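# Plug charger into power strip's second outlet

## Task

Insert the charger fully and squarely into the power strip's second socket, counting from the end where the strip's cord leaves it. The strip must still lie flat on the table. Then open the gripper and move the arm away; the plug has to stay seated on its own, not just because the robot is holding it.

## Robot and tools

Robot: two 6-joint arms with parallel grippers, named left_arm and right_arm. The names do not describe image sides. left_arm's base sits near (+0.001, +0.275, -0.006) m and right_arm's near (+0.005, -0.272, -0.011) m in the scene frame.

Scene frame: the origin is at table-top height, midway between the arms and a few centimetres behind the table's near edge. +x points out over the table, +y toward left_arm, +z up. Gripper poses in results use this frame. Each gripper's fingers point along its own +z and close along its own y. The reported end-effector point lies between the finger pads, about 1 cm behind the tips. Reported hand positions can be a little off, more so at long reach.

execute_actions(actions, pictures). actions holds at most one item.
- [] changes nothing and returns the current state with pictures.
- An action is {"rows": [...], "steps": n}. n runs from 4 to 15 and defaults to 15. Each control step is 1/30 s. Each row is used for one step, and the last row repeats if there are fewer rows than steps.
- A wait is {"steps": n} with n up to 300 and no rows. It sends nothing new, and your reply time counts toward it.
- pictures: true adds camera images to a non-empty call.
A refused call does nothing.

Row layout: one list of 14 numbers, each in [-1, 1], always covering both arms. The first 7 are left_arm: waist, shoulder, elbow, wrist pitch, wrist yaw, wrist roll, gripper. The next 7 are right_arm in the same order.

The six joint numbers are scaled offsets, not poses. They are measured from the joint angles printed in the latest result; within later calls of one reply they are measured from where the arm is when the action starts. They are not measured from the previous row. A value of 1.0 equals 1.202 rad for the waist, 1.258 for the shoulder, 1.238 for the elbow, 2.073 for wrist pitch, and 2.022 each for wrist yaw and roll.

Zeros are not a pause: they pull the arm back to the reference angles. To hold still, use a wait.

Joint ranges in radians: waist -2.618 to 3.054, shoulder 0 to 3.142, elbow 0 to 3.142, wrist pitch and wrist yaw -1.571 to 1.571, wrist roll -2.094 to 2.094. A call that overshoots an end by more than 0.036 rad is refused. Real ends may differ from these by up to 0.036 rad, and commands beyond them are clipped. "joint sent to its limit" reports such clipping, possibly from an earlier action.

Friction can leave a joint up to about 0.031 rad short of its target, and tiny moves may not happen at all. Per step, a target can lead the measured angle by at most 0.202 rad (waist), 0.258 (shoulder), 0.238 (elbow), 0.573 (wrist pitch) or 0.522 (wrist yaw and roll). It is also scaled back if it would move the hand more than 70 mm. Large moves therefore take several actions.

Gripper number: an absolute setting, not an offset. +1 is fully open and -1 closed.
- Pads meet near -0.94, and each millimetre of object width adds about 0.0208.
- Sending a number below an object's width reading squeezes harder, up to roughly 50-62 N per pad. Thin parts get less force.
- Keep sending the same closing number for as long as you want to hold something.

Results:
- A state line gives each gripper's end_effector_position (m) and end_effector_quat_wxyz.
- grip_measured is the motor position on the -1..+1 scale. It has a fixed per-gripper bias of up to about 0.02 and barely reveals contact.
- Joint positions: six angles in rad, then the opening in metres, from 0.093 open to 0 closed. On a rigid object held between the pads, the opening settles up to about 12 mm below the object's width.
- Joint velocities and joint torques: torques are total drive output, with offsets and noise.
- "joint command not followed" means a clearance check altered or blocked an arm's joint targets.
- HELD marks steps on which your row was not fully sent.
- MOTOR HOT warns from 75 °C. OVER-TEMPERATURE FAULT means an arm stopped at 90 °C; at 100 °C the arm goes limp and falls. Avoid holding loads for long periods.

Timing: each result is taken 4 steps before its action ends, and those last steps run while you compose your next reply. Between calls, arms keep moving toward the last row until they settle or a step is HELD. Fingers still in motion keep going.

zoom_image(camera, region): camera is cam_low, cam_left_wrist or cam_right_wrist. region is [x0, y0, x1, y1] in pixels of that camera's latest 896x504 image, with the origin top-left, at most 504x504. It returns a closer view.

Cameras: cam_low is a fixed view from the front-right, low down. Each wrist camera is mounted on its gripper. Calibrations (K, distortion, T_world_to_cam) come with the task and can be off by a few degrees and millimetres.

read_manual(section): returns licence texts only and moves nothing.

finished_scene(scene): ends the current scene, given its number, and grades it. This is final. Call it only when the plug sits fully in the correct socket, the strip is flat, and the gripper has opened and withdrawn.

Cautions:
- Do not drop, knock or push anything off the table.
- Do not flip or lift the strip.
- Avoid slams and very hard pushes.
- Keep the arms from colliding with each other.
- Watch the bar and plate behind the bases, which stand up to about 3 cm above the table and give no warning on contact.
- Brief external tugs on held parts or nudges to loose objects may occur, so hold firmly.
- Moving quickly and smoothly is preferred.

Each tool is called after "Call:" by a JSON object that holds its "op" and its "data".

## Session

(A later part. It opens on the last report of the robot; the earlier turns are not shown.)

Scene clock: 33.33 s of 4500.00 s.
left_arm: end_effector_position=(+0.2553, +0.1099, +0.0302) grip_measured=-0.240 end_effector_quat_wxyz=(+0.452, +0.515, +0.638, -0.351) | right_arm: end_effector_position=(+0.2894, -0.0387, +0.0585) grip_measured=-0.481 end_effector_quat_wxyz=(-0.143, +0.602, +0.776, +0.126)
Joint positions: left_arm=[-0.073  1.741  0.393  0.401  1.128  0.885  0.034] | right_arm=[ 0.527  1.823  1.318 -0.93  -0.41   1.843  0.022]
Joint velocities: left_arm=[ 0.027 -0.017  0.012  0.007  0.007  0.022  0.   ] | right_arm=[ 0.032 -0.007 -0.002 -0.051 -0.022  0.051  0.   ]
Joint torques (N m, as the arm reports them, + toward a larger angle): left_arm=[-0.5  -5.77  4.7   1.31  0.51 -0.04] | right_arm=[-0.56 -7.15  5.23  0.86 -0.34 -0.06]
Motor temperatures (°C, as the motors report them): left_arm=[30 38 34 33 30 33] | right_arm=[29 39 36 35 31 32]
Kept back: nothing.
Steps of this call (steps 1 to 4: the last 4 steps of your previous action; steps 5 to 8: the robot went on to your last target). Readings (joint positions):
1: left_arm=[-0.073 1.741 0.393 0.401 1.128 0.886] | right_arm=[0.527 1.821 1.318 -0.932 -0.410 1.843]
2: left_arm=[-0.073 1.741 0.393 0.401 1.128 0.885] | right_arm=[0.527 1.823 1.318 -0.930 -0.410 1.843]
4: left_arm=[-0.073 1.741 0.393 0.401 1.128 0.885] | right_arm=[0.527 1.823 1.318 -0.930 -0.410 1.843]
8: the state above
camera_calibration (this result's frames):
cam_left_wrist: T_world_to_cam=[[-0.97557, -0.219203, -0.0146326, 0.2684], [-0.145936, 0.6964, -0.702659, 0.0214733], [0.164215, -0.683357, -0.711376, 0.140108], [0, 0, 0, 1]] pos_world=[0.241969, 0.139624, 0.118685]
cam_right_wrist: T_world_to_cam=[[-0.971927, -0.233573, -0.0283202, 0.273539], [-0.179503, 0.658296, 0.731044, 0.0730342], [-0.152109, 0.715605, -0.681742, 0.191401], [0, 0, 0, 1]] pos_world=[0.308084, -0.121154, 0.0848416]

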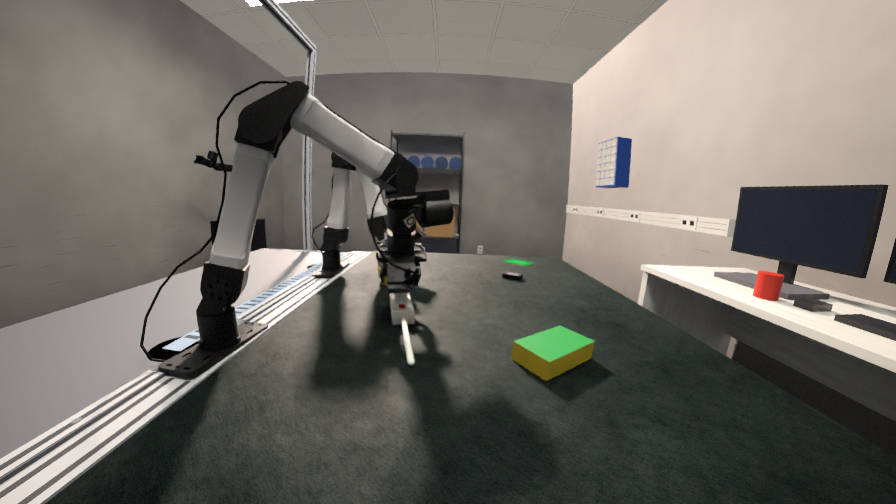

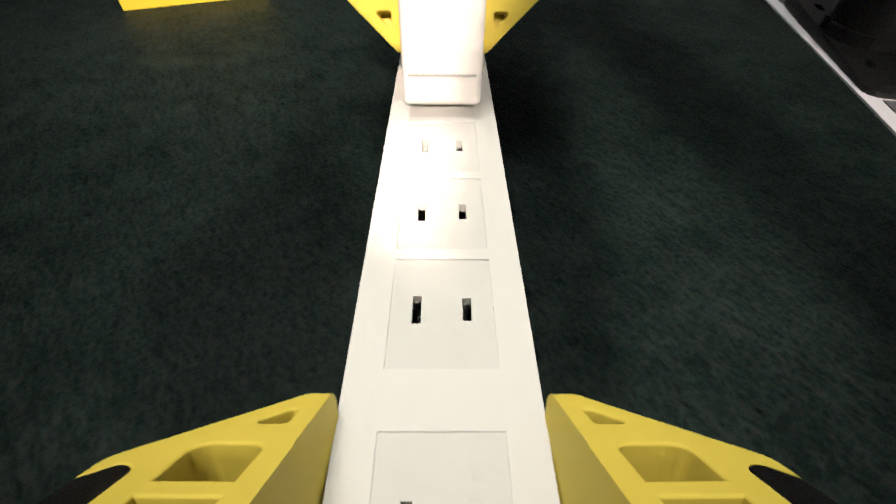

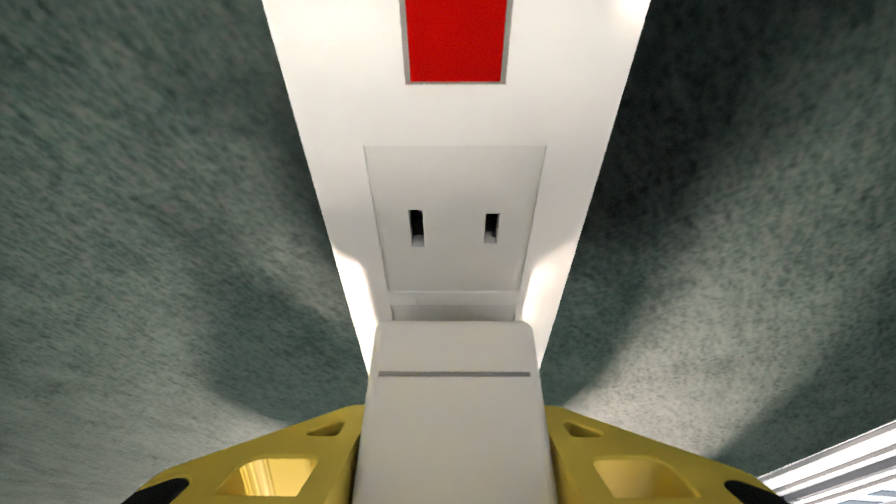

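Call:
{"op": "execute_actions", "data": {"actions": [{"rows": [[-0.008,0,0,0,0,0,-0.3, -0.008,0.0170,-0.0158,0.0059,0.0060,-0.002,-0.65],[-0.008,0,0,0,0,0,-0.3, -0.008,0.0213,-0.0195,0.0048,0.0101,-0.002,-0.65],[-0.008,0,0,0,0,0,-0.3, -0.008,0.0256,-0.0232,0.0037,0.0141,-0.002,-0.65],[-0.008,0,0,0,0,0,-0.3, -0.008,0.0299,-0.0269,0.0027,0.0182,-0.002,-0.65],[-0.008,0,0,0,0,0,-0.3, -0.008,0.0342,-0.0306,0.0016,0.0222,-0.002,-0.65],[-0.008,0,0,0,0,0,-0.3, -0.008,0.0386,-0.0343,0.0005,0.0263,-0.002,-0.65],[-0.008,0,0,0,0,0,-0.3, -0.008,0.0429,-0.0380,-0.0006,0.0303,-0.002,-0.65],[-0.008,0,0,0,0,0,-0.3, -0.008,0.0472,-0.0417,-0.0017,0.0343,-0.002,-0.65],[-0.008,0,0,0,0,0,-0.3, -0.008,0.0515,-0.0454,-0.0028,0.0384,-0.002,-0.65],[-0.008,0,0,0,0,0,-0.3, -0.008,0.0558,-0.0491,-0.0038,0.0424,-0.002,-0.65],[-0.008,0,0,0,0,0,-0.3, -0.008,0.0601,-0.0528,-0.0049,0.0465,-0.002,-0.65],[-0.008,0,0,0,0,0,-0.3, -0.008,0.0644,-0.0565,-0.0060,0.0505,-0.002,-0.65]], "steps": 15}]}}

Call:
{"op": "execute_actions", "data": {"actions": [{"steps": 8}], "pictures": true}}

Call:
{"op": "zoom_image", "data": {"camera": "cam_left_wrist", "region": [380, 20, 510, 145]}}

Scene clock: 34.70 s of 4500.00 s.
left_arm: end_effector_position=(+0.2553, +0.1099, +0.0302) grip_measured=-0.240 end_effector_quat_wxyz=(+0.451, +0.513, +0.639, -0.352) | right_arm: end_effector_position=(+0.2888, -0.0395, +0.0560) grip_measured=-0.481 end_effector_quat_wxyz=(-0.143, +0.602, +0.776, +0.125)
Joint positions: left_arm=[-0.073  1.741  0.393  0.401  1.128  0.88   0.034] | right_arm=[ 0.527  1.824  1.31  -0.924 -0.409  1.842  0.022]
Joint velocities: left_arm=[ 0.002 -0.012 -0.007  0.007  0.022 -0.095 -0.001] | right_arm=[-0.017  0.012 -0.017 -0.007  0.007 -0.037  0.   ]
Joint torques (N m, as the arm reports them, + toward a larger angle): left_arm=[-0.48 -5.76  4.73  1.33  0.51  0.07] | right_arm=[-0.57 -2.89  2.05  0.45  0.53 -0.05]
Motor temperatures (°C, as the motors report them): left_arm=[30 38 34 33 30 33] | right_arm=[29 39 36 35 31 32]
Steps of this call (steps 1 to 15: the robot went on to your last target; steps 16 to 30: nothing new was sent; steps 31 to 41: the first 11 steps of this action). Readings (joint positions):
31: left_arm=[-0.073 1.741 0.393 0.401 1.128 0.885] | right_arm=[0.527 1.823 1.318 -0.930 -0.410 1.843]
32: left_arm=[-0.073 1.741 0.393 0.401 1.128 0.885] | right_arm=[0.527 1.823 1.318 -0.930 -0.410 1.843]
34: left_arm=[-0.073 1.741 0.393 0.401 1.128 0.885] | right_arm=[0.527 1.823 1.317 -0.930 -0.410 1.843]
38: left_arm=[-0.073 1.741 0.393 0.401 1.128 0.883] | right_arm=[0.527 1.823 1.313 -0.927 -0.409 1.843]
41: the state above

Scene clock: 34.97 s of 4500.00 s.
left_arm: end_effector_position=(+0.2553, +0.1099, +0.0302) grip_measured=-0.240 end_effector_quat_wxyz=(+0.451, +0.512, +0.640, -0.353) | right_arm: end_effector_position=(+0.2887, -0.0395, +0.0556) grip_measured=-0.481 end_effector_quat_wxyz=(-0.143, +0.602, +0.776, +0.124)
Joint positions: left_arm=[-0.073  1.741  0.393  0.4    1.128  0.878  0.034] | right_arm=[ 0.527  1.825  1.31  -0.924 -0.409  1.841  0.022]
Joint velocities: left_arm=[ 0.007 -0.017  0.012 -0.022  0.007 -0.081 -0.001] | right_arm=[ 0.012 -0.012 -0.002  0.007  0.007  0.037 -0.   ]
Joint torques (N m, as the arm reports them, + toward a larger angle): left_arm=[-0.53 -5.75  4.72  1.3   0.5   0.04] | right_arm=[-0.6  -2.5   1.64  0.43  0.63 -0.05]
Motor temperatures (°C, as the motors report them): left_arm=[30 38 34 33 30 33] | right_arm=[29 39 36 35 31 32]
Kept back: nothing.
Steps of this call (steps 1 to 4: the last 4 steps of your previous action; steps 5 to 8: the robot went on to your last target). Readings (joint positions):
1: left_arm=[-0.073 1.741 0.393 0.400 1.128 0.879] | right_arm=[0.527 1.825 1.310 -0.924 -0.409 1.842]
2: left_arm=[-0.073 1.741 0.393 0.400 1.128 0.878] | right_arm=[0.527 1.825 1.310 -0.924 -0.409 1.842]
4: left_arm=[-0.073 1.741 0.393 0.400 1.128 0.878] | right_arm=[0.527 1.825 1.310 -0.924 -0.409 1.841]
8: the state above
camera_calibration (this result's frames):
cam_left_wrist: T_world_to_cam=[[-0.97507, -0.221783, -0.00710247, 0.268286], [-0.152931, 0.694867, -0.702689, 0.0233963], [0.16078, -0.684085, -0.711462, 0.141052], [0, 0, 0, 1]] pos_world=[0.242497, 0.139735, 0.118699]
cam_right_wrist: T_world_to_cam=[[-0.971821, -0.23434, -0.0254591, 0.272372], [-0.178355, 0.660401, 0.729424, 0.0753535], [-0.15412, 0.713411, -0.683588, 0.190517], [0, 0, 0, 1]] pos_world=[0.307499, -0.121853, 0.0822048]

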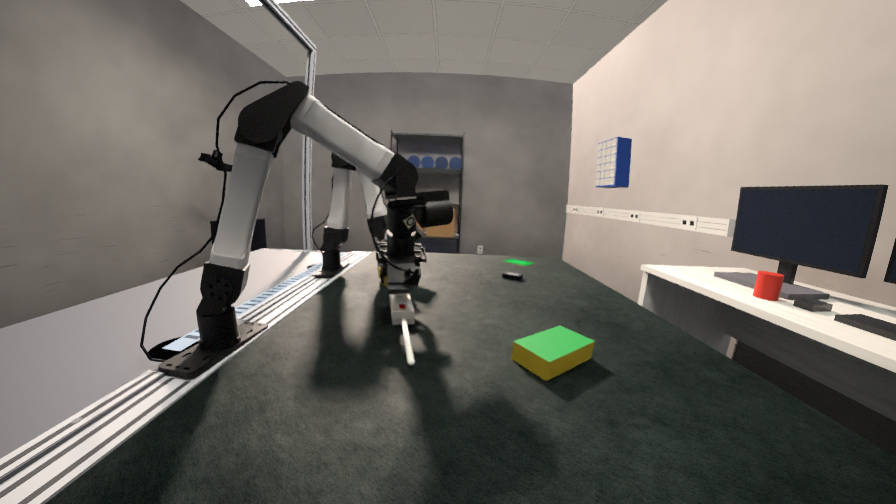

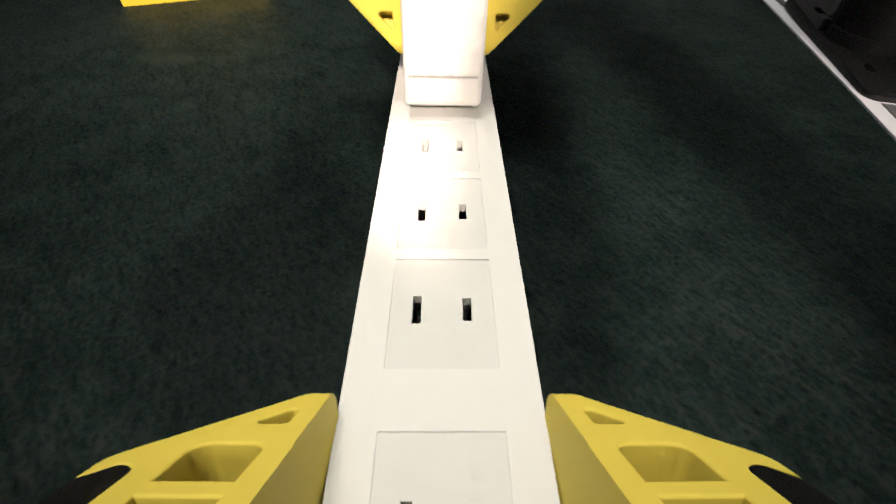

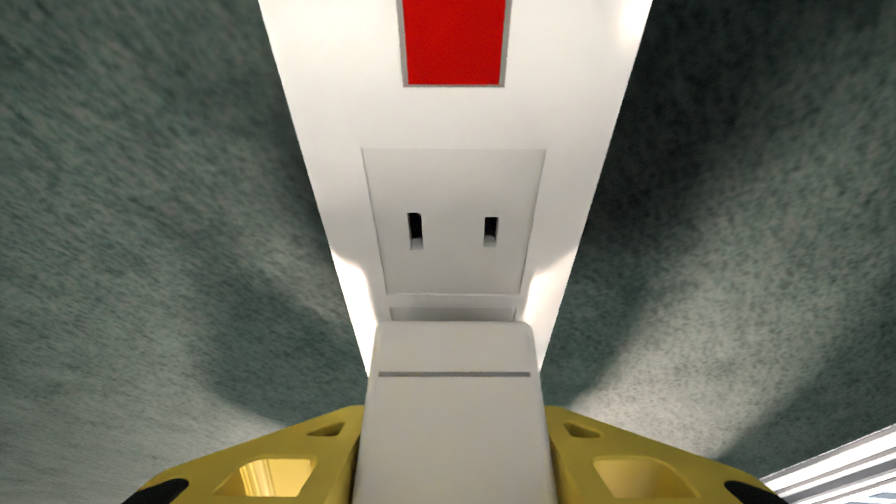

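Region (380, 20, 510, 145) of cam_left_wrist's 896x504 image, scaled by 3.877, with more detail than that image has; it fills the top 485 rows of this view, and the rest is white.

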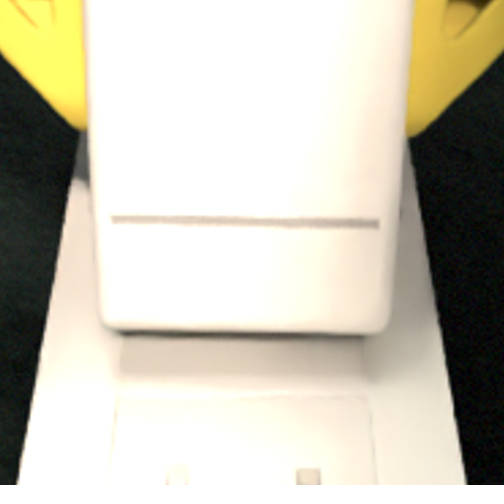

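Call:
{"op": "execute_actions", "data": {"actions": [{"rows": [[-0.008,0,0,0,0,0,-0.3, -0.008,0.0645,-0.0520,-0.0090,0.0515,-0.001,-0.65],[-0.008,0,0,0,0,0,-0.3, -0.008,0.0662,-0.0538,-0.0092,0.0532,-0.001,-0.65],[-0.008,0,0,0,0,0,-0.3, -0.008,0.0679,-0.0555,-0.0094,0.0549,-0.001,-0.65],[-0.008,0,0,0,0,0,-0.3, -0.008,0.0696,-0.0572,-0.0096,0.0566,-0.001,-0.65],[-0.008,0,0,0,0,0,-0.3, -0.008,0.0713,-0.0589,-0.0098,0.0583,-0.001,-0.65],[-0.008,0,0,0,0,0,-0.3, -0.008,0.0730,-0.0606,-0.0100,0.0600,-0.001,-0.65],[-0.008,0,0,0,0,0,-0.3, -0.008,0.0747,-0.0623,-0.0100,0.0617,-0.001,-0.65],[-0.008,0,0,0,0,0,-0.3, -0.008,0.0764,-0.0640,-0.0100,0.0634,-0.001,-0.65],[-0.008,0,0,0,0,0,-0.3, -0.008,0.0781,-0.0657,-0.0100,0.0651,-0.001,-0.65],[-0.008,0,0,0,0,0,-0.3, -0.008,0.0798,-0.0674,-0.0100,0.0668,-0.001,-0.65],[-0.008,0,0,0,0,0,-0.3, -0.008,0.0815,-0.0691,-0.0100,0.0685,-0.001,-0.65],[-0.008,0,0,0,0,0,-0.3, -0.008,0.0832,-0.0708,-0.0100,0.0700,-0.001,-0.65]], "steps": 15}]}}

Call:
{"op": "execute_actions", "data": {"actions": [{"steps": 8}], "pictures": true}}

Call:
{"op": "zoom_image", "data": {"camera": "cam_left_wrist", "region": [380, 20, 510, 145]}}

Scene clock: 36.27 s of 4500.00 s.
left_arm: end_effector_position=(+0.2553, +0.1099, +0.0302) grip_measured=-0.240 end_effector_quat_wxyz=(+0.451, +0.512, +0.640, -0.353) | right_arm: end_effector_position=(+0.2888, -0.0396, +0.0497) grip_measured=-0.481 end_effector_quat_wxyz=(-0.145, +0.602, +0.776, +0.122)
Joint positions: left_arm=[-0.073  1.741  0.393  0.4    1.128  0.876  0.034] | right_arm=[ 0.527  1.837  1.301 -0.909 -0.41   1.841  0.022]
Joint velocities: left_arm=[ 0.012  0.002  0.007  0.007 -0.051 -0.051 -0.   ] | right_arm=[ 0.007  0.012  0.017 -0.037  0.037 -0.007 -0.   ]
Joint torques (N m, as the arm reports them, + toward a larger angle): left_arm=[-0.58 -5.78  4.76  1.31  0.52 -0.03] | right_arm=[-0.56 -1.57  0.47  0.23  1.   -0.03]
Motor temperatures (°C, as the motors report them): left_arm=[30 38 34 33 30 33] | right_arm=[29 39 36 35 31 32]
Steps of this call (steps 1 to 15: the robot went on to your last target; steps 16 to 28: nothing new was sent; steps 29 to 39: the first 11 steps of this action). Readings (joint positions):
29: left_arm=[-0.073 1.741 0.393 0.400 1.128 0.877] | right_arm=[0.527 1.825 1.310 -0.924 -0.409 1.841]
30: left_arm=[-0.073 1.741 0.393 0.400 1.128 0.877] | right_arm=[0.527 1.825 1.310 -0.924 -0.409 1.841]
32: left_arm=[-0.073 1.741 0.393 0.400 1.128 0.877] | right_arm=[0.527 1.825 1.309 -0.923 -0.409 1.841]
36: left_arm=[-0.073 1.741 0.393 0.400 1.128 0.876] | right_arm=[0.527 1.837 1.301 -0.910 -0.411 1.841]
39: the state above

Scene clock: 36.53 s of 4500.00 s.
left_arm: end_effector_position=(+0.2553, +0.1099, +0.0302) grip_measured=-0.240 end_effector_quat_wxyz=(+0.451, +0.512, +0.640, -0.353) | right_arm: end_effector_position=(+0.2888, -0.0396, +0.0497) grip_measured=-0.481 end_effector_quat_wxyz=(-0.145, +0.602, +0.776, +0.122)
Joint positions: left_arm=[-0.073  1.741  0.393  0.4    1.128  0.876  0.034] | right_arm=[ 0.527  1.837  1.301 -0.909 -0.41   1.841  0.022]
Joint velocities: left_arm=[-0.017  0.007 -0.002 -0.007 -0.007 -0.007 -0.001] | right_arm=[ 0.012  0.007  0.002 -0.022 -0.037 -0.066 -0.   ]
Joint torques (N m, as the arm reports them, + toward a larger angle): left_arm=[-0.55 -5.74  4.74  1.3   0.51 -0.03] | right_arm=[-0.57 -1.45  0.31  0.23  1.04 -0.03]
Motor temperatures (°C, as the motors report them): left_arm=[30 38 34 33 30 33] | right_arm=[29 39 36 35 31 32]
Kept back: nothing.
Steps of this call (steps 1 to 4: the last 4 steps of your previous action; steps 5 to 8: the robot went on to your last target). Readings (joint positions):
1: left_arm=[-0.073 1.741 0.393 0.400 1.128 0.876] | right_arm=[0.527 1.837 1.301 -0.909 -0.410 1.841]
2: left_arm=[-0.073 1.741 0.393 0.400 1.128 0.876] | right_arm=[0.527 1.837 1.301 -0.909 -0.410 1.841]
4: left_arm=[-0.073 1.741 0.393 0.400 1.128 0.876] | right_arm=[0.527 1.837 1.301 -0.909 -0.410 1.841]
8: the state above
camera_calibration (this result's frames):
cam_left_wrist: T_world_to_cam=[[-0.974963, -0.222297, -0.00566988, 0.268272], [-0.154276, 0.694556, -0.702703, 0.0237742], [0.160147, -0.684234, -0.711461, 0.14123], [0, 0, 0, 1]] pos_world=[0.242605, 0.139758, 0.118707]
cam_right_wrist: T_world_to_cam=[[-0.971901, -0.234587, -0.019411, 0.271949], [-0.174284, 0.661726, 0.729207, 0.0785822], [-0.158217, 0.712101, -0.684017, 0.187722], [0, 0, 0, 1]] pos_world=[0.307704, -0.121881, 0.0763814]

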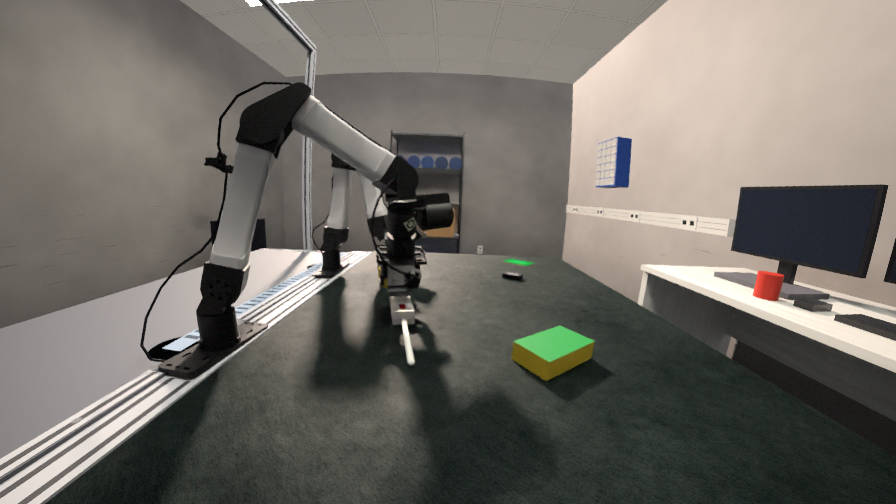

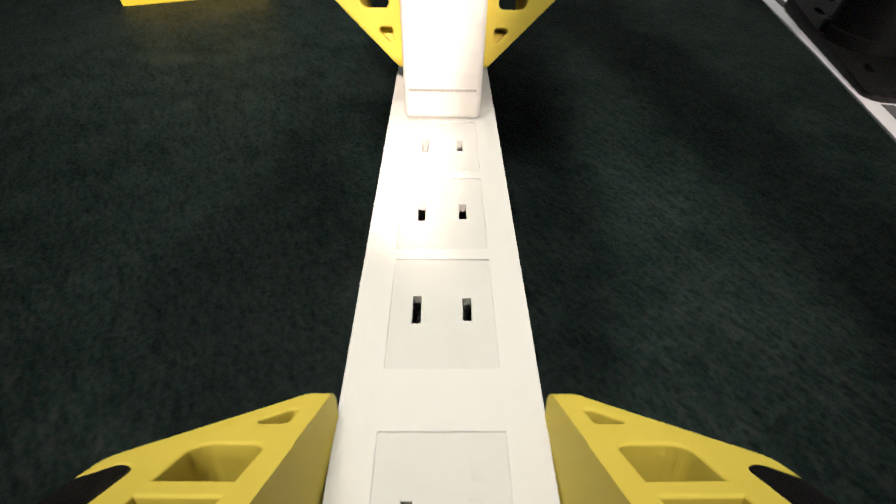

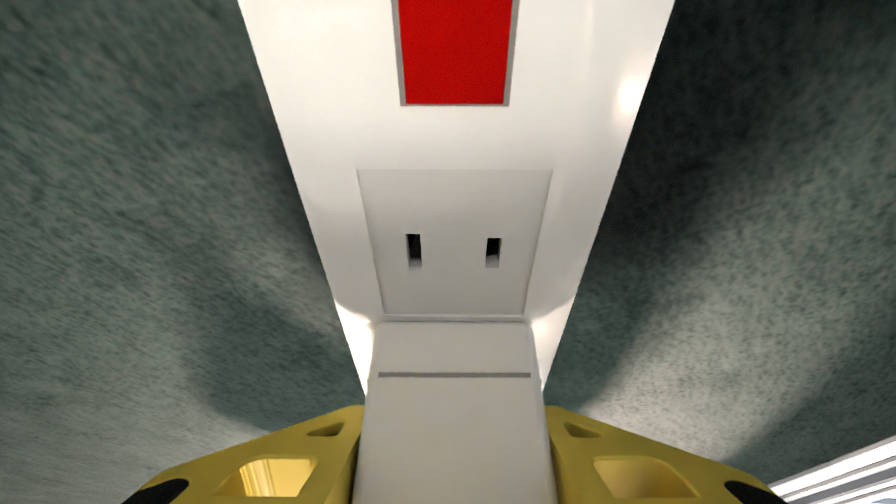

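Region (380, 20, 510, 145) of cam_left_wrist's 896x504 image, scaled by 3.877, with more detail than that image has; it fills the top 485 rows of this view, and the rest is white.

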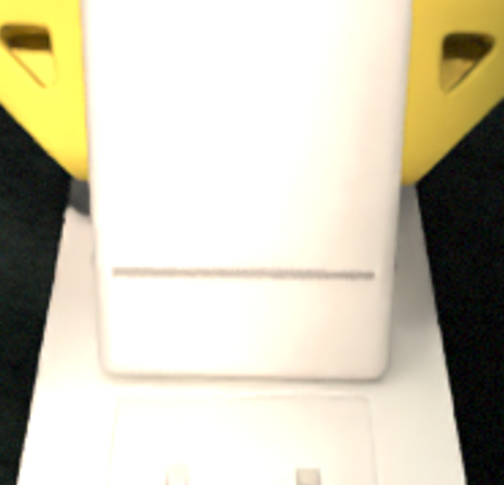

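Call:
{"op": "execute_actions", "data": {"actions": [{"rows": [[-0.008,0,0,0,0,0,-0.3, -0.008,0.0660,-0.0566,-0.0158,0.0635,-0.001,-0.65],[-0.008,0,0,0,0,0,-0.3, -0.008,0.0583,-0.0497,-0.0144,0.0564,-0.001,-0.65],[-0.008,0,0,0,0,0,-0.3, -0.008,0.0507,-0.0427,-0.0129,0.0494,-0.001,-0.65],[-0.008,0,0,0,0,0,-0.3, -0.008,0.0430,-0.0358,-0.0115,0.0423,-0.001,-0.65],[-0.008,0,0,0,0,0,-0.3, -0.008,0.0353,-0.0288,-0.0101,0.0353,-0.001,-0.65],[-0.007,0,0,0,0,0,-0.3, -0.007,0.0277,-0.0218,-0.0087,0.0282,-0.001,-0.65],[-0.006,0,0,0,0,0,-0.3, -0.006,0.0200,-0.0149,-0.0073,0.0212,-0.001,-0.65],[-0.005,0,0,0,0,0,-0.3, -0.005,0.0123,-0.0079,-0.0058,0.0141,-0.001,-0.65],[-0.004,0,0,0,0,0,-0.3, -0.004,0.0047,-0.0010,-0.0044,0.0071,0,-0.65],[-0.003,0,0,0,0,0,-0.3, -0.003,-0.003,0.006,-0.003,0.0,0,-0.65],[-0.002,0,0,0,0,0,-0.3, -0.002,-0.003,0.006,-0.003,0.0,0,-0.65],[0,0,0,0,0,0,-0.1, 0,-0.003,0.006,-0.003,0.0,0,-0.4],[0,0,0,0,0,0,0.3, 0,-0.003,0.006,-0.003,0.0,0,0.0],[0,0,0,0,0,0,0.8, 0,-0.003,0.006,-0.003,0.0,0,0.5],[0,0,0,0,0,0,0.8, 0,-0.003,0.006,-0.003,0.0,0,0.5]], "steps": 15}]}}

Call:
{"op": "execute_actions", "data": {"actions": [{"steps": 12}], "pictures": true}}

Scene clock: 37.53 s of 4500.00 s.
left_arm: end_effector_position=(+0.2553, +0.1099, +0.0302) grip_measured=-0.240 end_effector_quat_wxyz=(+0.451, +0.512, +0.640, -0.353) | right_arm: end_effector_position=(+0.2896, -0.0384, +0.0521) grip_measured=-0.481 end_effector_quat_wxyz=(-0.145, +0.601, +0.776, +0.126)
Joint positions: left_arm=[-0.073  1.741  0.393  0.4    1.128  0.876  0.034] | right_arm=[ 0.527  1.833  1.305 -0.909 -0.414  1.841  0.022]
Joint velocities: left_arm=[-0.007 -0.012  0.002  0.022 -0.037  0.066  0.001] | right_arm=[ 0.012  0.012 -0.002  0.051  0.037 -0.007 -0.   ]
Joint torques (N m, as the arm reports them, + toward a larger angle): left_arm=[-0.05 -5.97  4.77  1.31  0.5  -0.05] | right_arm=[-0.01 -8.58  6.83  0.58 -0.35 -0.03]
Motor temperatures (°C, as the motors report them): left_arm=[30 38 34 33 30 33] | right_arm=[29 39 36 35 31 32]
Steps of this call (steps 1 to 15: the robot went on to your last target; steps 16 to 19: nothing new was sent; steps 20 to 30: the first 11 steps of this action). Readings (joint positions):
20: left_arm=[-0.073 1.741 0.393 0.400 1.128 0.876] | right_arm=[0.527 1.837 1.301 -0.909 -0.410 1.841]
21: left_arm=[-0.073 1.741 0.393 0.400 1.128 0.876] | right_arm=[0.527 1.837 1.301 -0.909 -0.410 1.841]
23: left_arm=[-0.073 1.741 0.393 0.400 1.128 0.876] | right_arm=[0.527 1.837 1.301 -0.909 -0.412 1.841]
27: left_arm=[-0.073 1.741 0.393 0.400 1.128 0.876] | right_arm=[0.527 1.833 1.302 -0.908 -0.413 1.841]
30: the state above

Scene clock: 37.93 s of 4500.00 s.
left_arm: end_effector_position=(+0.2552, +0.1099, +0.0301) grip_measured=+0.798 end_effector_quat_wxyz=(+0.450, +0.512, +0.640, -0.353) | right_arm: end_effector_position=(+0.2894, -0.0384, +0.0522) grip_measured=+0.498 end_effector_quat_wxyz=(-0.146, +0.601, +0.776, +0.125)
Joint positions: left_arm=[-0.073  1.741  0.393  0.4    1.128  0.876  0.083] | right_arm=[ 0.527  1.833  1.305 -0.91  -0.414  1.841  0.069]
Joint velocities: left_arm=[ 0.012  0.012 -0.002  0.022 -0.037  0.051 -0.   ] | right_arm=[ 0.007 -0.002  0.002 -0.066 -0.037 -0.007 -0.   ]
Joint torques (N m, as the arm reports them, + toward a larger angle): left_arm=[ 0.14 -5.74  4.75  1.31  0.51 -0.04] | right_arm=[ 0.15 -8.47  6.89  0.58 -0.36 -0.02]
Motor temperatures (°C, as the motors report them): left_arm=[30 38 34 33 30 33] | right_arm=[29 39 36 35 31 32]
Kept back: nothing.
Steps of this call (steps 1 to 4: the last 4 steps of your previous action; steps 5 to 12: the robot went on to your last target). Readings (joint positions):
1: left_arm=[-0.073 1.741 0.393 0.400 1.128 0.876] | right_arm=[0.527 1.833 1.305 -0.909 -0.414 1.841]
2: left_arm=[-0.073 1.741 0.393 0.400 1.128 0.876] | right_arm=[0.527 1.833 1.305 -0.909 -0.414 1.841]
4: left_arm=[-0.073 1.741 0.393 0.400 1.128 0.876] | right_arm=[0.527 1.833 1.305 -0.910 -0.414 1.841]
8: left_arm=[-0.073 1.741 0.393 0.400 1.128 0.876] | right_arm=[0.527 1.833 1.305 -0.910 -0.414 1.841]
12: the state above
camera_calibration (this result's frames):
cam_left_wrist: T_world_to_cam=[[-0.974964, -0.222299, -0.00530264, 0.268218], [-0.154545, 0.694569, -0.702631, 0.023807], [0.159877, -0.68422, -0.711535, 0.141284], [0, 0, 0, 1]] pos_world=[0.242595, 0.139758, 0.118678]
cam_right_wrist: T_world_to_cam=[[-0.971637, -0.235196, -0.0245923, 0.27305], [-0.177506, 0.656667, 0.732994, 0.0766805], [-0.156248, 0.716569, -0.67979, 0.188001], [0, 0, 0, 1]] pos_world=[0.308291, -0.120849, 0.07831]

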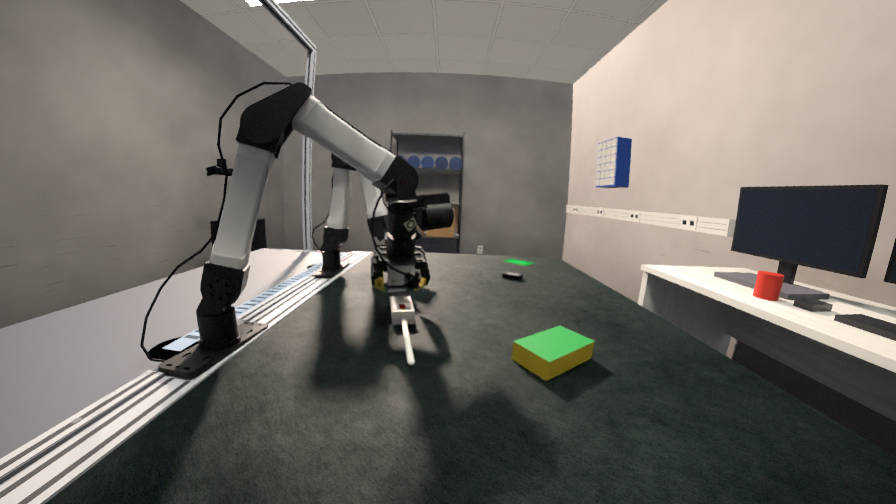

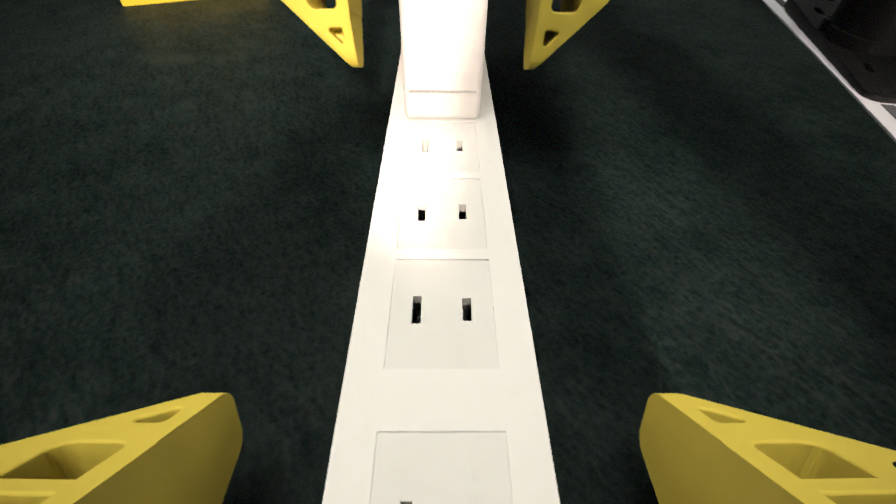

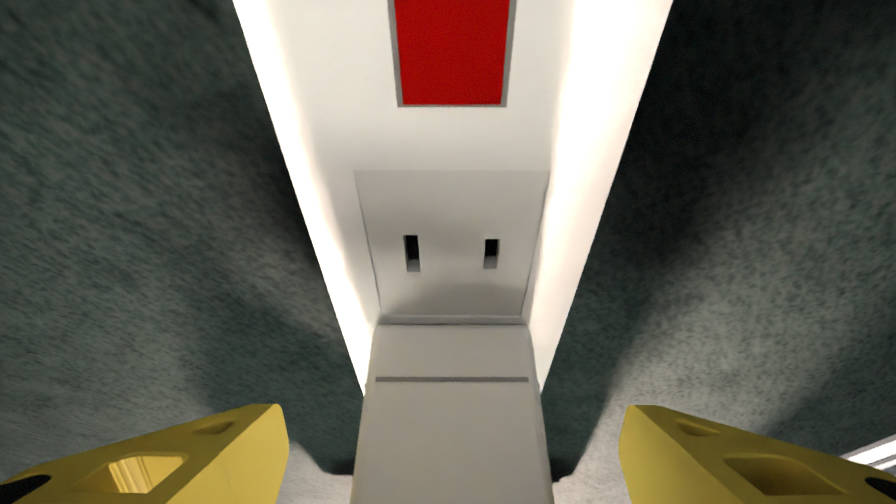

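Call:
{"op": "execute_actions", "data": {"actions": [{"rows": [[0,-0.0045,0.0018,-0.0037,0,0,0.8, 0,-0.003,0.010,-0.0033,0,0,0.5],[0,-0.0172,0.0067,-0.0140,0,0,0.8, 0,-0.005,0.022,-0.0125,0,0,0.5],[0,-0.0365,0.0142,-0.0296,0,0,0.8, 0,-0.008,0.043,-0.0265,0,0,0.5],[0,-0.0610,0.0237,-0.0495,0,0,0.8, 0,-0.011,0.069,-0.0443,0,0,0.5],[0,-0.0891,0.0347,-0.0723,0,0,0.8, 0,-0.015,0.099,-0.0647,0,0,0.5],[0,-0.1194,0.0465,-0.0969,0,0,0.8, 0,-0.019,0.1327,-0.0867,0,0,0.5],[0,-0.1506,0.0585,-0.1221,0,0,0.8, 0,-0.023,0.1673,-0.1093,0,0,0.5],[0,-0.1809,0.0704,-0.1467,0,0,0.8, 0,-0.027,0.2010,-0.1313,0,0,0.5],[0,-0.2090,0.0813,-0.1695,0,0,0.8, 0,-0.031,0.2323,-0.1517,0,0,0.5],[0,-0.2335,0.0908,-0.1894,0,0,0.8, 0,-0.035,0.2594,-0.1695,0,0,0.5],[0,-0.2528,0.0983,-0.2050,0,0,0.8, 0,-0.037,0.2809,-0.1835,0,0,0.5],[0,-0.2655,0.1032,-0.2153,0,0,0.8, 0,-0.039,0.2950,-0.1927,0,0,0.5],[0,-0.27,0.105,-0.219,0,0,0.8, 0,-0.04,0.30,-0.196,0,0,0.5]], "steps": 15}]}}

Call:
{"op": "execute_actions", "data": {"actions": [{"steps": 7}], "pictures": true}}

Scene clock: 39.47 s of 4500.00 s.
left_arm: end_effector_position=(+0.2617, +0.1094, +0.0878) grip_measured=+0.798 end_effector_quat_wxyz=(+0.472, +0.523, +0.625, -0.337) | right_arm: end_effector_position=(+0.3096, -0.0235, +0.1295) grip_measured=+0.498 end_effector_quat_wxyz=(-0.130, +0.592, +0.779, +0.160)
Joint positions: left_arm=[-0.073  1.488  0.471  0.134  1.127  0.876  0.083] | right_arm=[ 0.527  1.818  1.586 -1.13  -0.414  1.841  0.069]
Joint velocities: left_arm=[ 0.002 -0.974  0.452 -0.901  0.022 -0.007 -0.   ] | right_arm=[ 0.007 -0.227  1.033 -0.857 -0.022  0.051 -0.001]
Joint torques (N m, as the arm reports them, + toward a larger angle): left_arm=[ 0.09 -5.1   8.34  1.18  0.51 -0.03] | right_arm=[  0.1  -10.11   7.12   0.47  -0.41  -0.02]
Motor temperatures (°C, as the motors report them): left_arm=[30 38 34 33 30 33] | right_arm=[29 39 36 35 31 32]
Steps of this call (steps 1 to 15: the robot went on to your last target; steps 16 to 35: nothing new was sent; steps 36 to 46: the first 11 steps of this action). Readings (joint positions):
36: left_arm=[-0.073 1.741 0.393 0.400 1.128 0.876] | right_arm=[0.527 1.833 1.305 -0.910 -0.414 1.841]
37: left_arm=[-0.073 1.741 0.393 0.397 1.128 0.876] | right_arm=[0.527 1.833 1.307 -0.913 -0.414 1.841]
39: left_arm=[-0.073 1.726 0.393 0.370 1.128 0.876] | right_arm=[0.527 1.833 1.328 -0.937 -0.414 1.841]
43: left_arm=[-0.073 1.603 0.422 0.239 1.127 0.876] | right_arm=[0.527 1.833 1.464 -1.041 -0.414 1.841]
46: the state above

Scene clock: 39.70 s of 4500.00 s.
left_arm: end_effector_position=(+0.2574, +0.1095, +0.1057) grip_measured=+0.798 end_effector_quat_wxyz=(+0.466, +0.520, +0.629, -0.342) | right_arm: end_effector_position=(+0.2982, -0.0279, +0.1633) grip_measured=+0.498 end_effector_quat_wxyz=(-0.131, +0.593, +0.779, +0.159)
Joint positions: left_arm=[-0.073  1.407  0.507  0.001  1.128  0.876  0.083] | right_arm=[ 0.527  1.78   1.673 -1.256 -0.414  1.841  0.069]
Joint velocities: left_arm=[ 0.017  0.007 -0.007 -0.388  0.037  0.037  0.   ] | right_arm=[-0.002  0.002  0.007 -0.374  0.022  0.051 -0.001]
Joint torques (N m, as the arm reports them, + toward a larger angle): left_arm=[ 0.17 -4.73  8.78  1.41  0.49 -0.03] | right_arm=[ 0.12 -7.97  7.13  0.7  -0.39 -0.03]
Motor temperatures (°C, as the motors report them): left_arm=[30 38 34 33 30 33] | right_arm=[29 39 36 35 31 32]
Kept back: nothing.
Steps of this call (steps 1 to 4: the last 4 steps of your previous action; steps 5 to 7: the robot went on to your last target). Readings (joint positions):
1: left_arm=[-0.073 1.457 0.485 0.105 1.127 0.876] | right_arm=[0.527 1.810 1.618 -1.157 -0.414 1.841]
2: left_arm=[-0.073 1.432 0.496 0.081 1.127 0.876] | right_arm=[0.527 1.801 1.643 -1.181 -0.414 1.841]
4: left_arm=[-0.073 1.409 0.507 0.046 1.128 0.876] | right_arm=[0.527 1.784 1.668 -1.217 -0.414 1.841]
7: the state above
camera_calibration (this result's frames):
cam_left_wrist: T_world_to_cam=[[-0.973571, -0.222387, -0.051998, 0.275301], [-0.120353, 0.693068, -0.710755, 0.0697769], [0.194101, -0.685712, -0.701516, 0.184726], [0, 0, 0, 1]] pos_world=[0.240568, 0.139532, 0.193497]
cam_right_wrist: T_world_to_cam=[[-0.966777, -0.236322, -0.0974385, 0.297248], [-0.228724, 0.629536, 0.742543, 0.00282398], [-0.114138, 0.74016, -0.662673, 0.242758], [0, 0, 0, 1]] pos_world=[0.315726, -0.111212, 0.187736]

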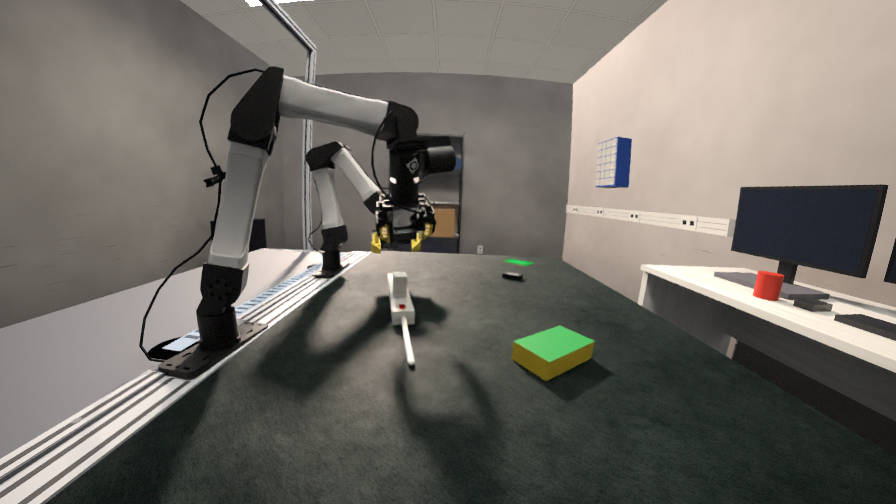

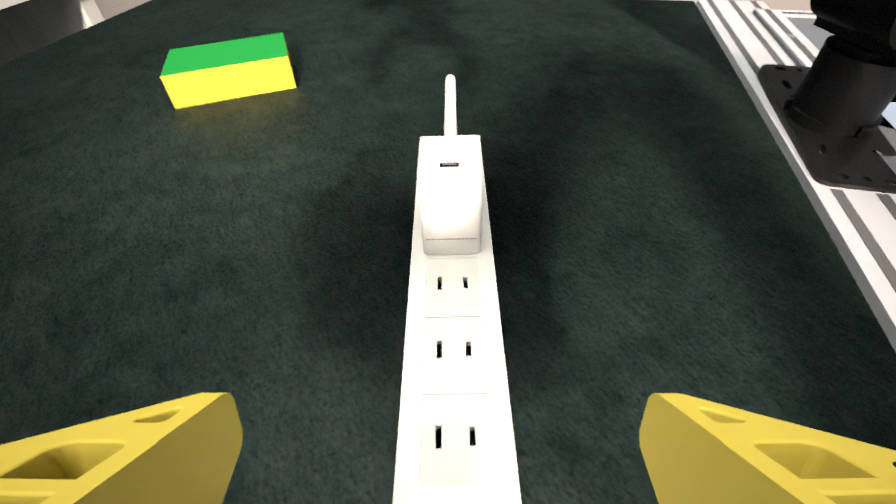

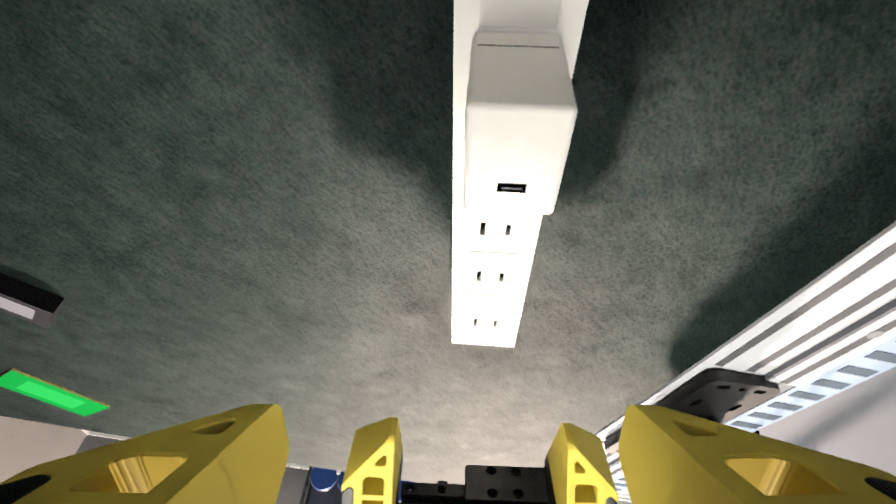

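Call:
{"op": "execute_actions", "data": {"actions": [{"rows": [[0.006,0,0,-0.01,0,0,0.8, -0.007,0,0,-0.015,0,0,0.5],[0.021,0,0,-0.015,0,0,0.8, -0.027,0,0,-0.02,0,0,0.5],[0.045,0,0,-0.02,0,0,0.8, -0.057,0,0,-0.025,0,0,0.5],[0.075,0,0,-0.02,0,0,0.8, -0.095,0,0,-0.025,0,0,0.5],[0.109,0,0,-0.02,0,0,0.8, -0.139,0,0,-0.025,0,0,0.5],[0.146,0,0,-0.02,0,0,0.8, -0.186,0,0,-0.025,0,0,0.5],[0.184,0,0,-0.02,0,0,0.8, -0.234,0,0,-0.025,0,0,0.5],[0.221,0,0,-0.02,0,0,0.8, -0.281,0,0,-0.025,0,0,0.5],[0.255,0,0,-0.02,0,0,0.8, -0.325,0,0,-0.025,0,0,0.5],[0.285,0,0,-0.02,0,0,0.8, -0.363,0,0,-0.025,0,0,0.5],[0.309,0,0,-0.02,0,0,0.8, -0.393,0,0,-0.025,0,0,0.5],[0.324,0,0,-0.02,0,0,0.8, -0.413,0,0,-0.025,0,0,0.5],[0.33,0,0,-0.02,0,0,0.8, -0.42,0,0,-0.025,0,0,0.5]], "steps": 15}]}}

Call:
{"op": "execute_actions", "data": {"actions": [{"steps": 10}], "pictures": true}}

Call:
{"op": "zoom_image", "data": {"camera": "cam_low", "region": [360, 255, 450, 335]}}

Scene clock: 40.47 s of 4500.00 s.
left_arm: end_effector_position=(+0.2902, +0.1944, +0.1031) grip_measured=+0.798 end_effector_quat_wxyz=(+0.503, +0.406, +0.709, -0.282) | right_arm: end_effector_position=(+0.3561, -0.1572, +0.1687) grip_measured=+0.498 end_effector_quat_wxyz=(-0.107, +0.734, +0.648, +0.174)
Joint positions: left_arm=[ 0.235  1.407  0.507 -0.044  1.129  0.876  0.083] | right_arm=[ 0.137  1.78   1.673 -1.298 -0.423  1.841  0.069]
Joint velocities: left_arm=[ 1.053 -0.012 -0.012  0.007 -0.081 -0.007  0.   ] | right_arm=[-1.57   0.002 -0.027 -0.022  0.081 -0.022  0.001]
Joint torques (N m, as the arm reports them, + toward a larger angle): left_arm=[-0.21 -4.36  7.06  1.29  0.51 -0.08] | right_arm=[ 1.2  -8.27  6.79  0.61 -0.39 -0.02]
Motor temperatures (°C, as the motors report them): left_arm=[30 38 34 33 30 33] | right_arm=[29 39 36 35 31 32]
Steps of this call (steps 1 to 12: the robot went on to your last target; steps 13 to 23: the first 11 steps of this action). Readings (joint positions):
13: left_arm=[-0.073 1.407 0.507 -0.045 1.128 0.876] | right_arm=[0.527 1.780 1.673 -1.298 -0.414 1.841]
14: left_arm=[-0.071 1.407 0.507 -0.044 1.128 0.876] | right_arm=[0.525 1.780 1.673 -1.298 -0.415 1.841]
16: left_arm=[-0.046 1.407 0.507 -0.044 1.128 0.876] | right_arm=[0.503 1.780 1.673 -1.298 -0.419 1.841]
20: left_arm=[0.105 1.407 0.507 -0.044 1.129 0.876] | right_arm=[0.322 1.780 1.673 -1.298 -0.427 1.841]
23: the state above

Scene clock: 40.80 s of 4500.00 s.
left_arm: end_effector_position=(+0.2959, +0.2185, +0.1033) grip_measured=+0.798 end_effector_quat_wxyz=(+0.515, +0.377, +0.724, -0.262) | right_arm: end_effector_position=(+0.3665, -0.2027, +0.1699) grip_measured=+0.498 end_effector_quat_wxyz=(-0.090, +0.773, +0.603, +0.178)
Joint positions: left_arm=[ 0.317  1.407  0.507 -0.044  1.128  0.876  0.083] | right_arm=[ 0.016  1.78   1.673 -1.298 -0.409  1.841  0.069]
Joint velocities: left_arm=[ 0.002 -0.022 -0.007 -0.007 -0.022 -0.022  0.   ] | right_arm=[-0.012  0.002 -0.007  0.007  0.022 -0.037  0.001]
Joint torques (N m, as the arm reports them, + toward a larger angle): left_arm=[ 0.74 -4.4   7.07  1.33  0.5  -0.04] | right_arm=[ 0.56 -8.18  6.78  0.63 -0.45 -0.02]
Motor temperatures (°C, as the motors report them): left_arm=[30 38 34 33 30 33] | right_arm=[29 39 36 35 31 32]
Kept back: nothing.
Steps of this call (steps 1 to 4: the last 4 steps of your previous action; steps 5 to 10: the robot went on to your last target). Readings (joint positions):
1: left_arm=[0.268 1.407 0.507 -0.044 1.128 0.876] | right_arm=[0.087 1.780 1.673 -1.298 -0.420 1.841]
2: left_arm=[0.293 1.407 0.507 -0.044 1.128 0.876] | right_arm=[0.048 1.780 1.673 -1.298 -0.416 1.841]
4: left_arm=[0.315 1.407 0.507 -0.044 1.128 0.876] | right_arm=[0.011 1.780 1.673 -1.298 -0.409 1.841]
8: left_arm=[0.317 1.407 0.507 -0.044 1.128 0.876] | right_arm=[0.015 1.780 1.673 -1.298 -0.409 1.841]
10: the state above
camera_calibration (this result's frames):
cam_left_wrist: T_world_to_cam=[[-0.817734, -0.575579, -0.00442797, 0.362958], [-0.402013, 0.576617, -0.711265, 0.105934], [0.411943, -0.579846, -0.70291, 0.162863], [0, 0, 0, 1]] pos_world=[0.2723, 0.242263, 0.191432]
cam_right_wrist: T_world_to_cam=[[-0.960012, 0.267894, -0.0813033, 0.41963], [0.123065, 0.664664, 0.736938, 0.00274109], [0.25146, 0.697463, -0.671054, 0.24307], [0, 0, 0, 1]] pos_world=[0.34139, -0.283771, 0.19521]

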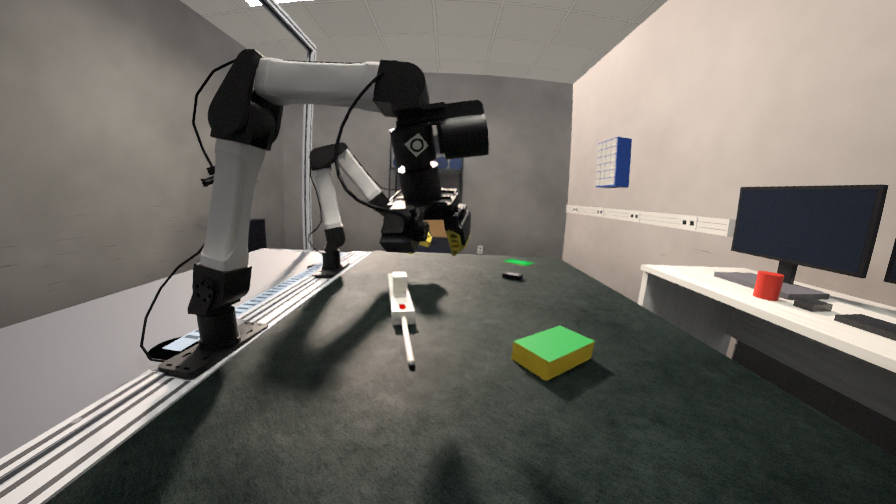

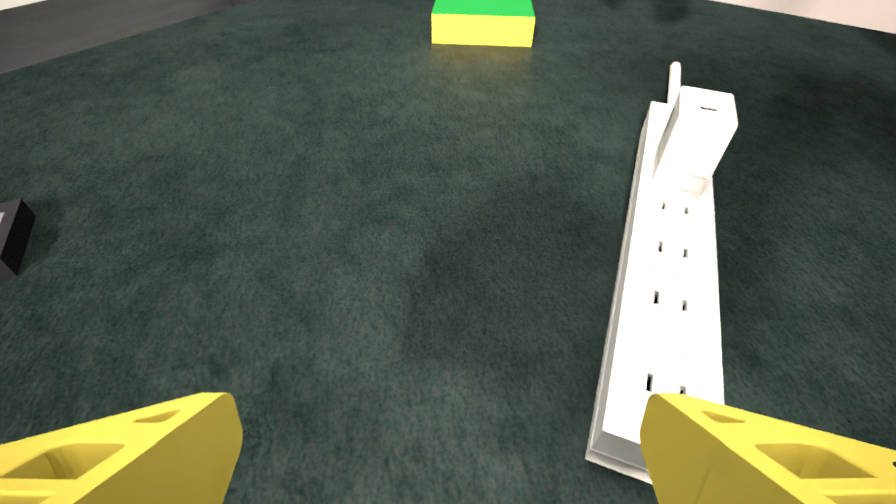

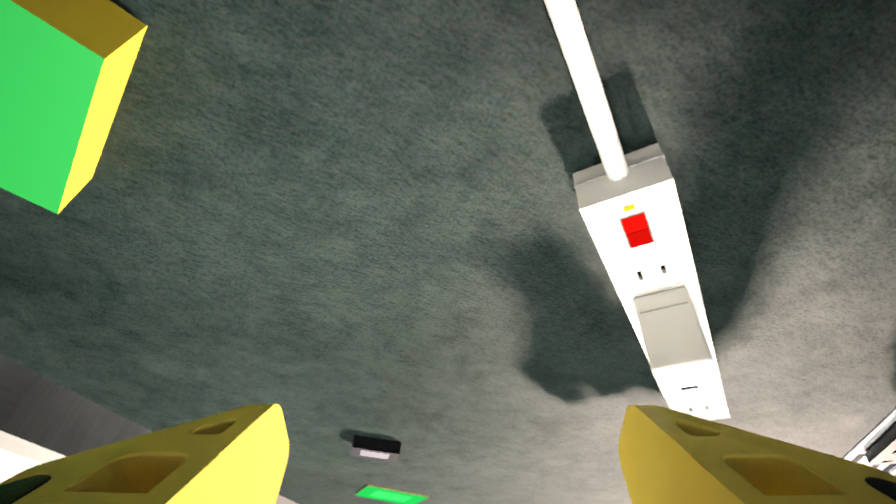

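Region (360, 255, 450, 335) of cam_low's 896x504 image, scaled by 5.600, with more detail than that image has.

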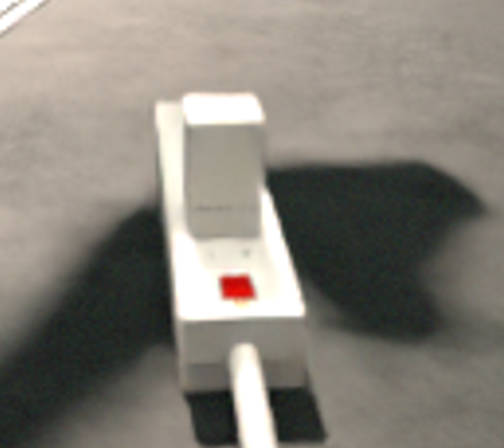

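The charger is seated upright in the second outlet, the strip lies flat, and both arms are clear.

Call:
{"op": "finished_scene", "data": {"scene": 2}}

The scene is finished: the task was done.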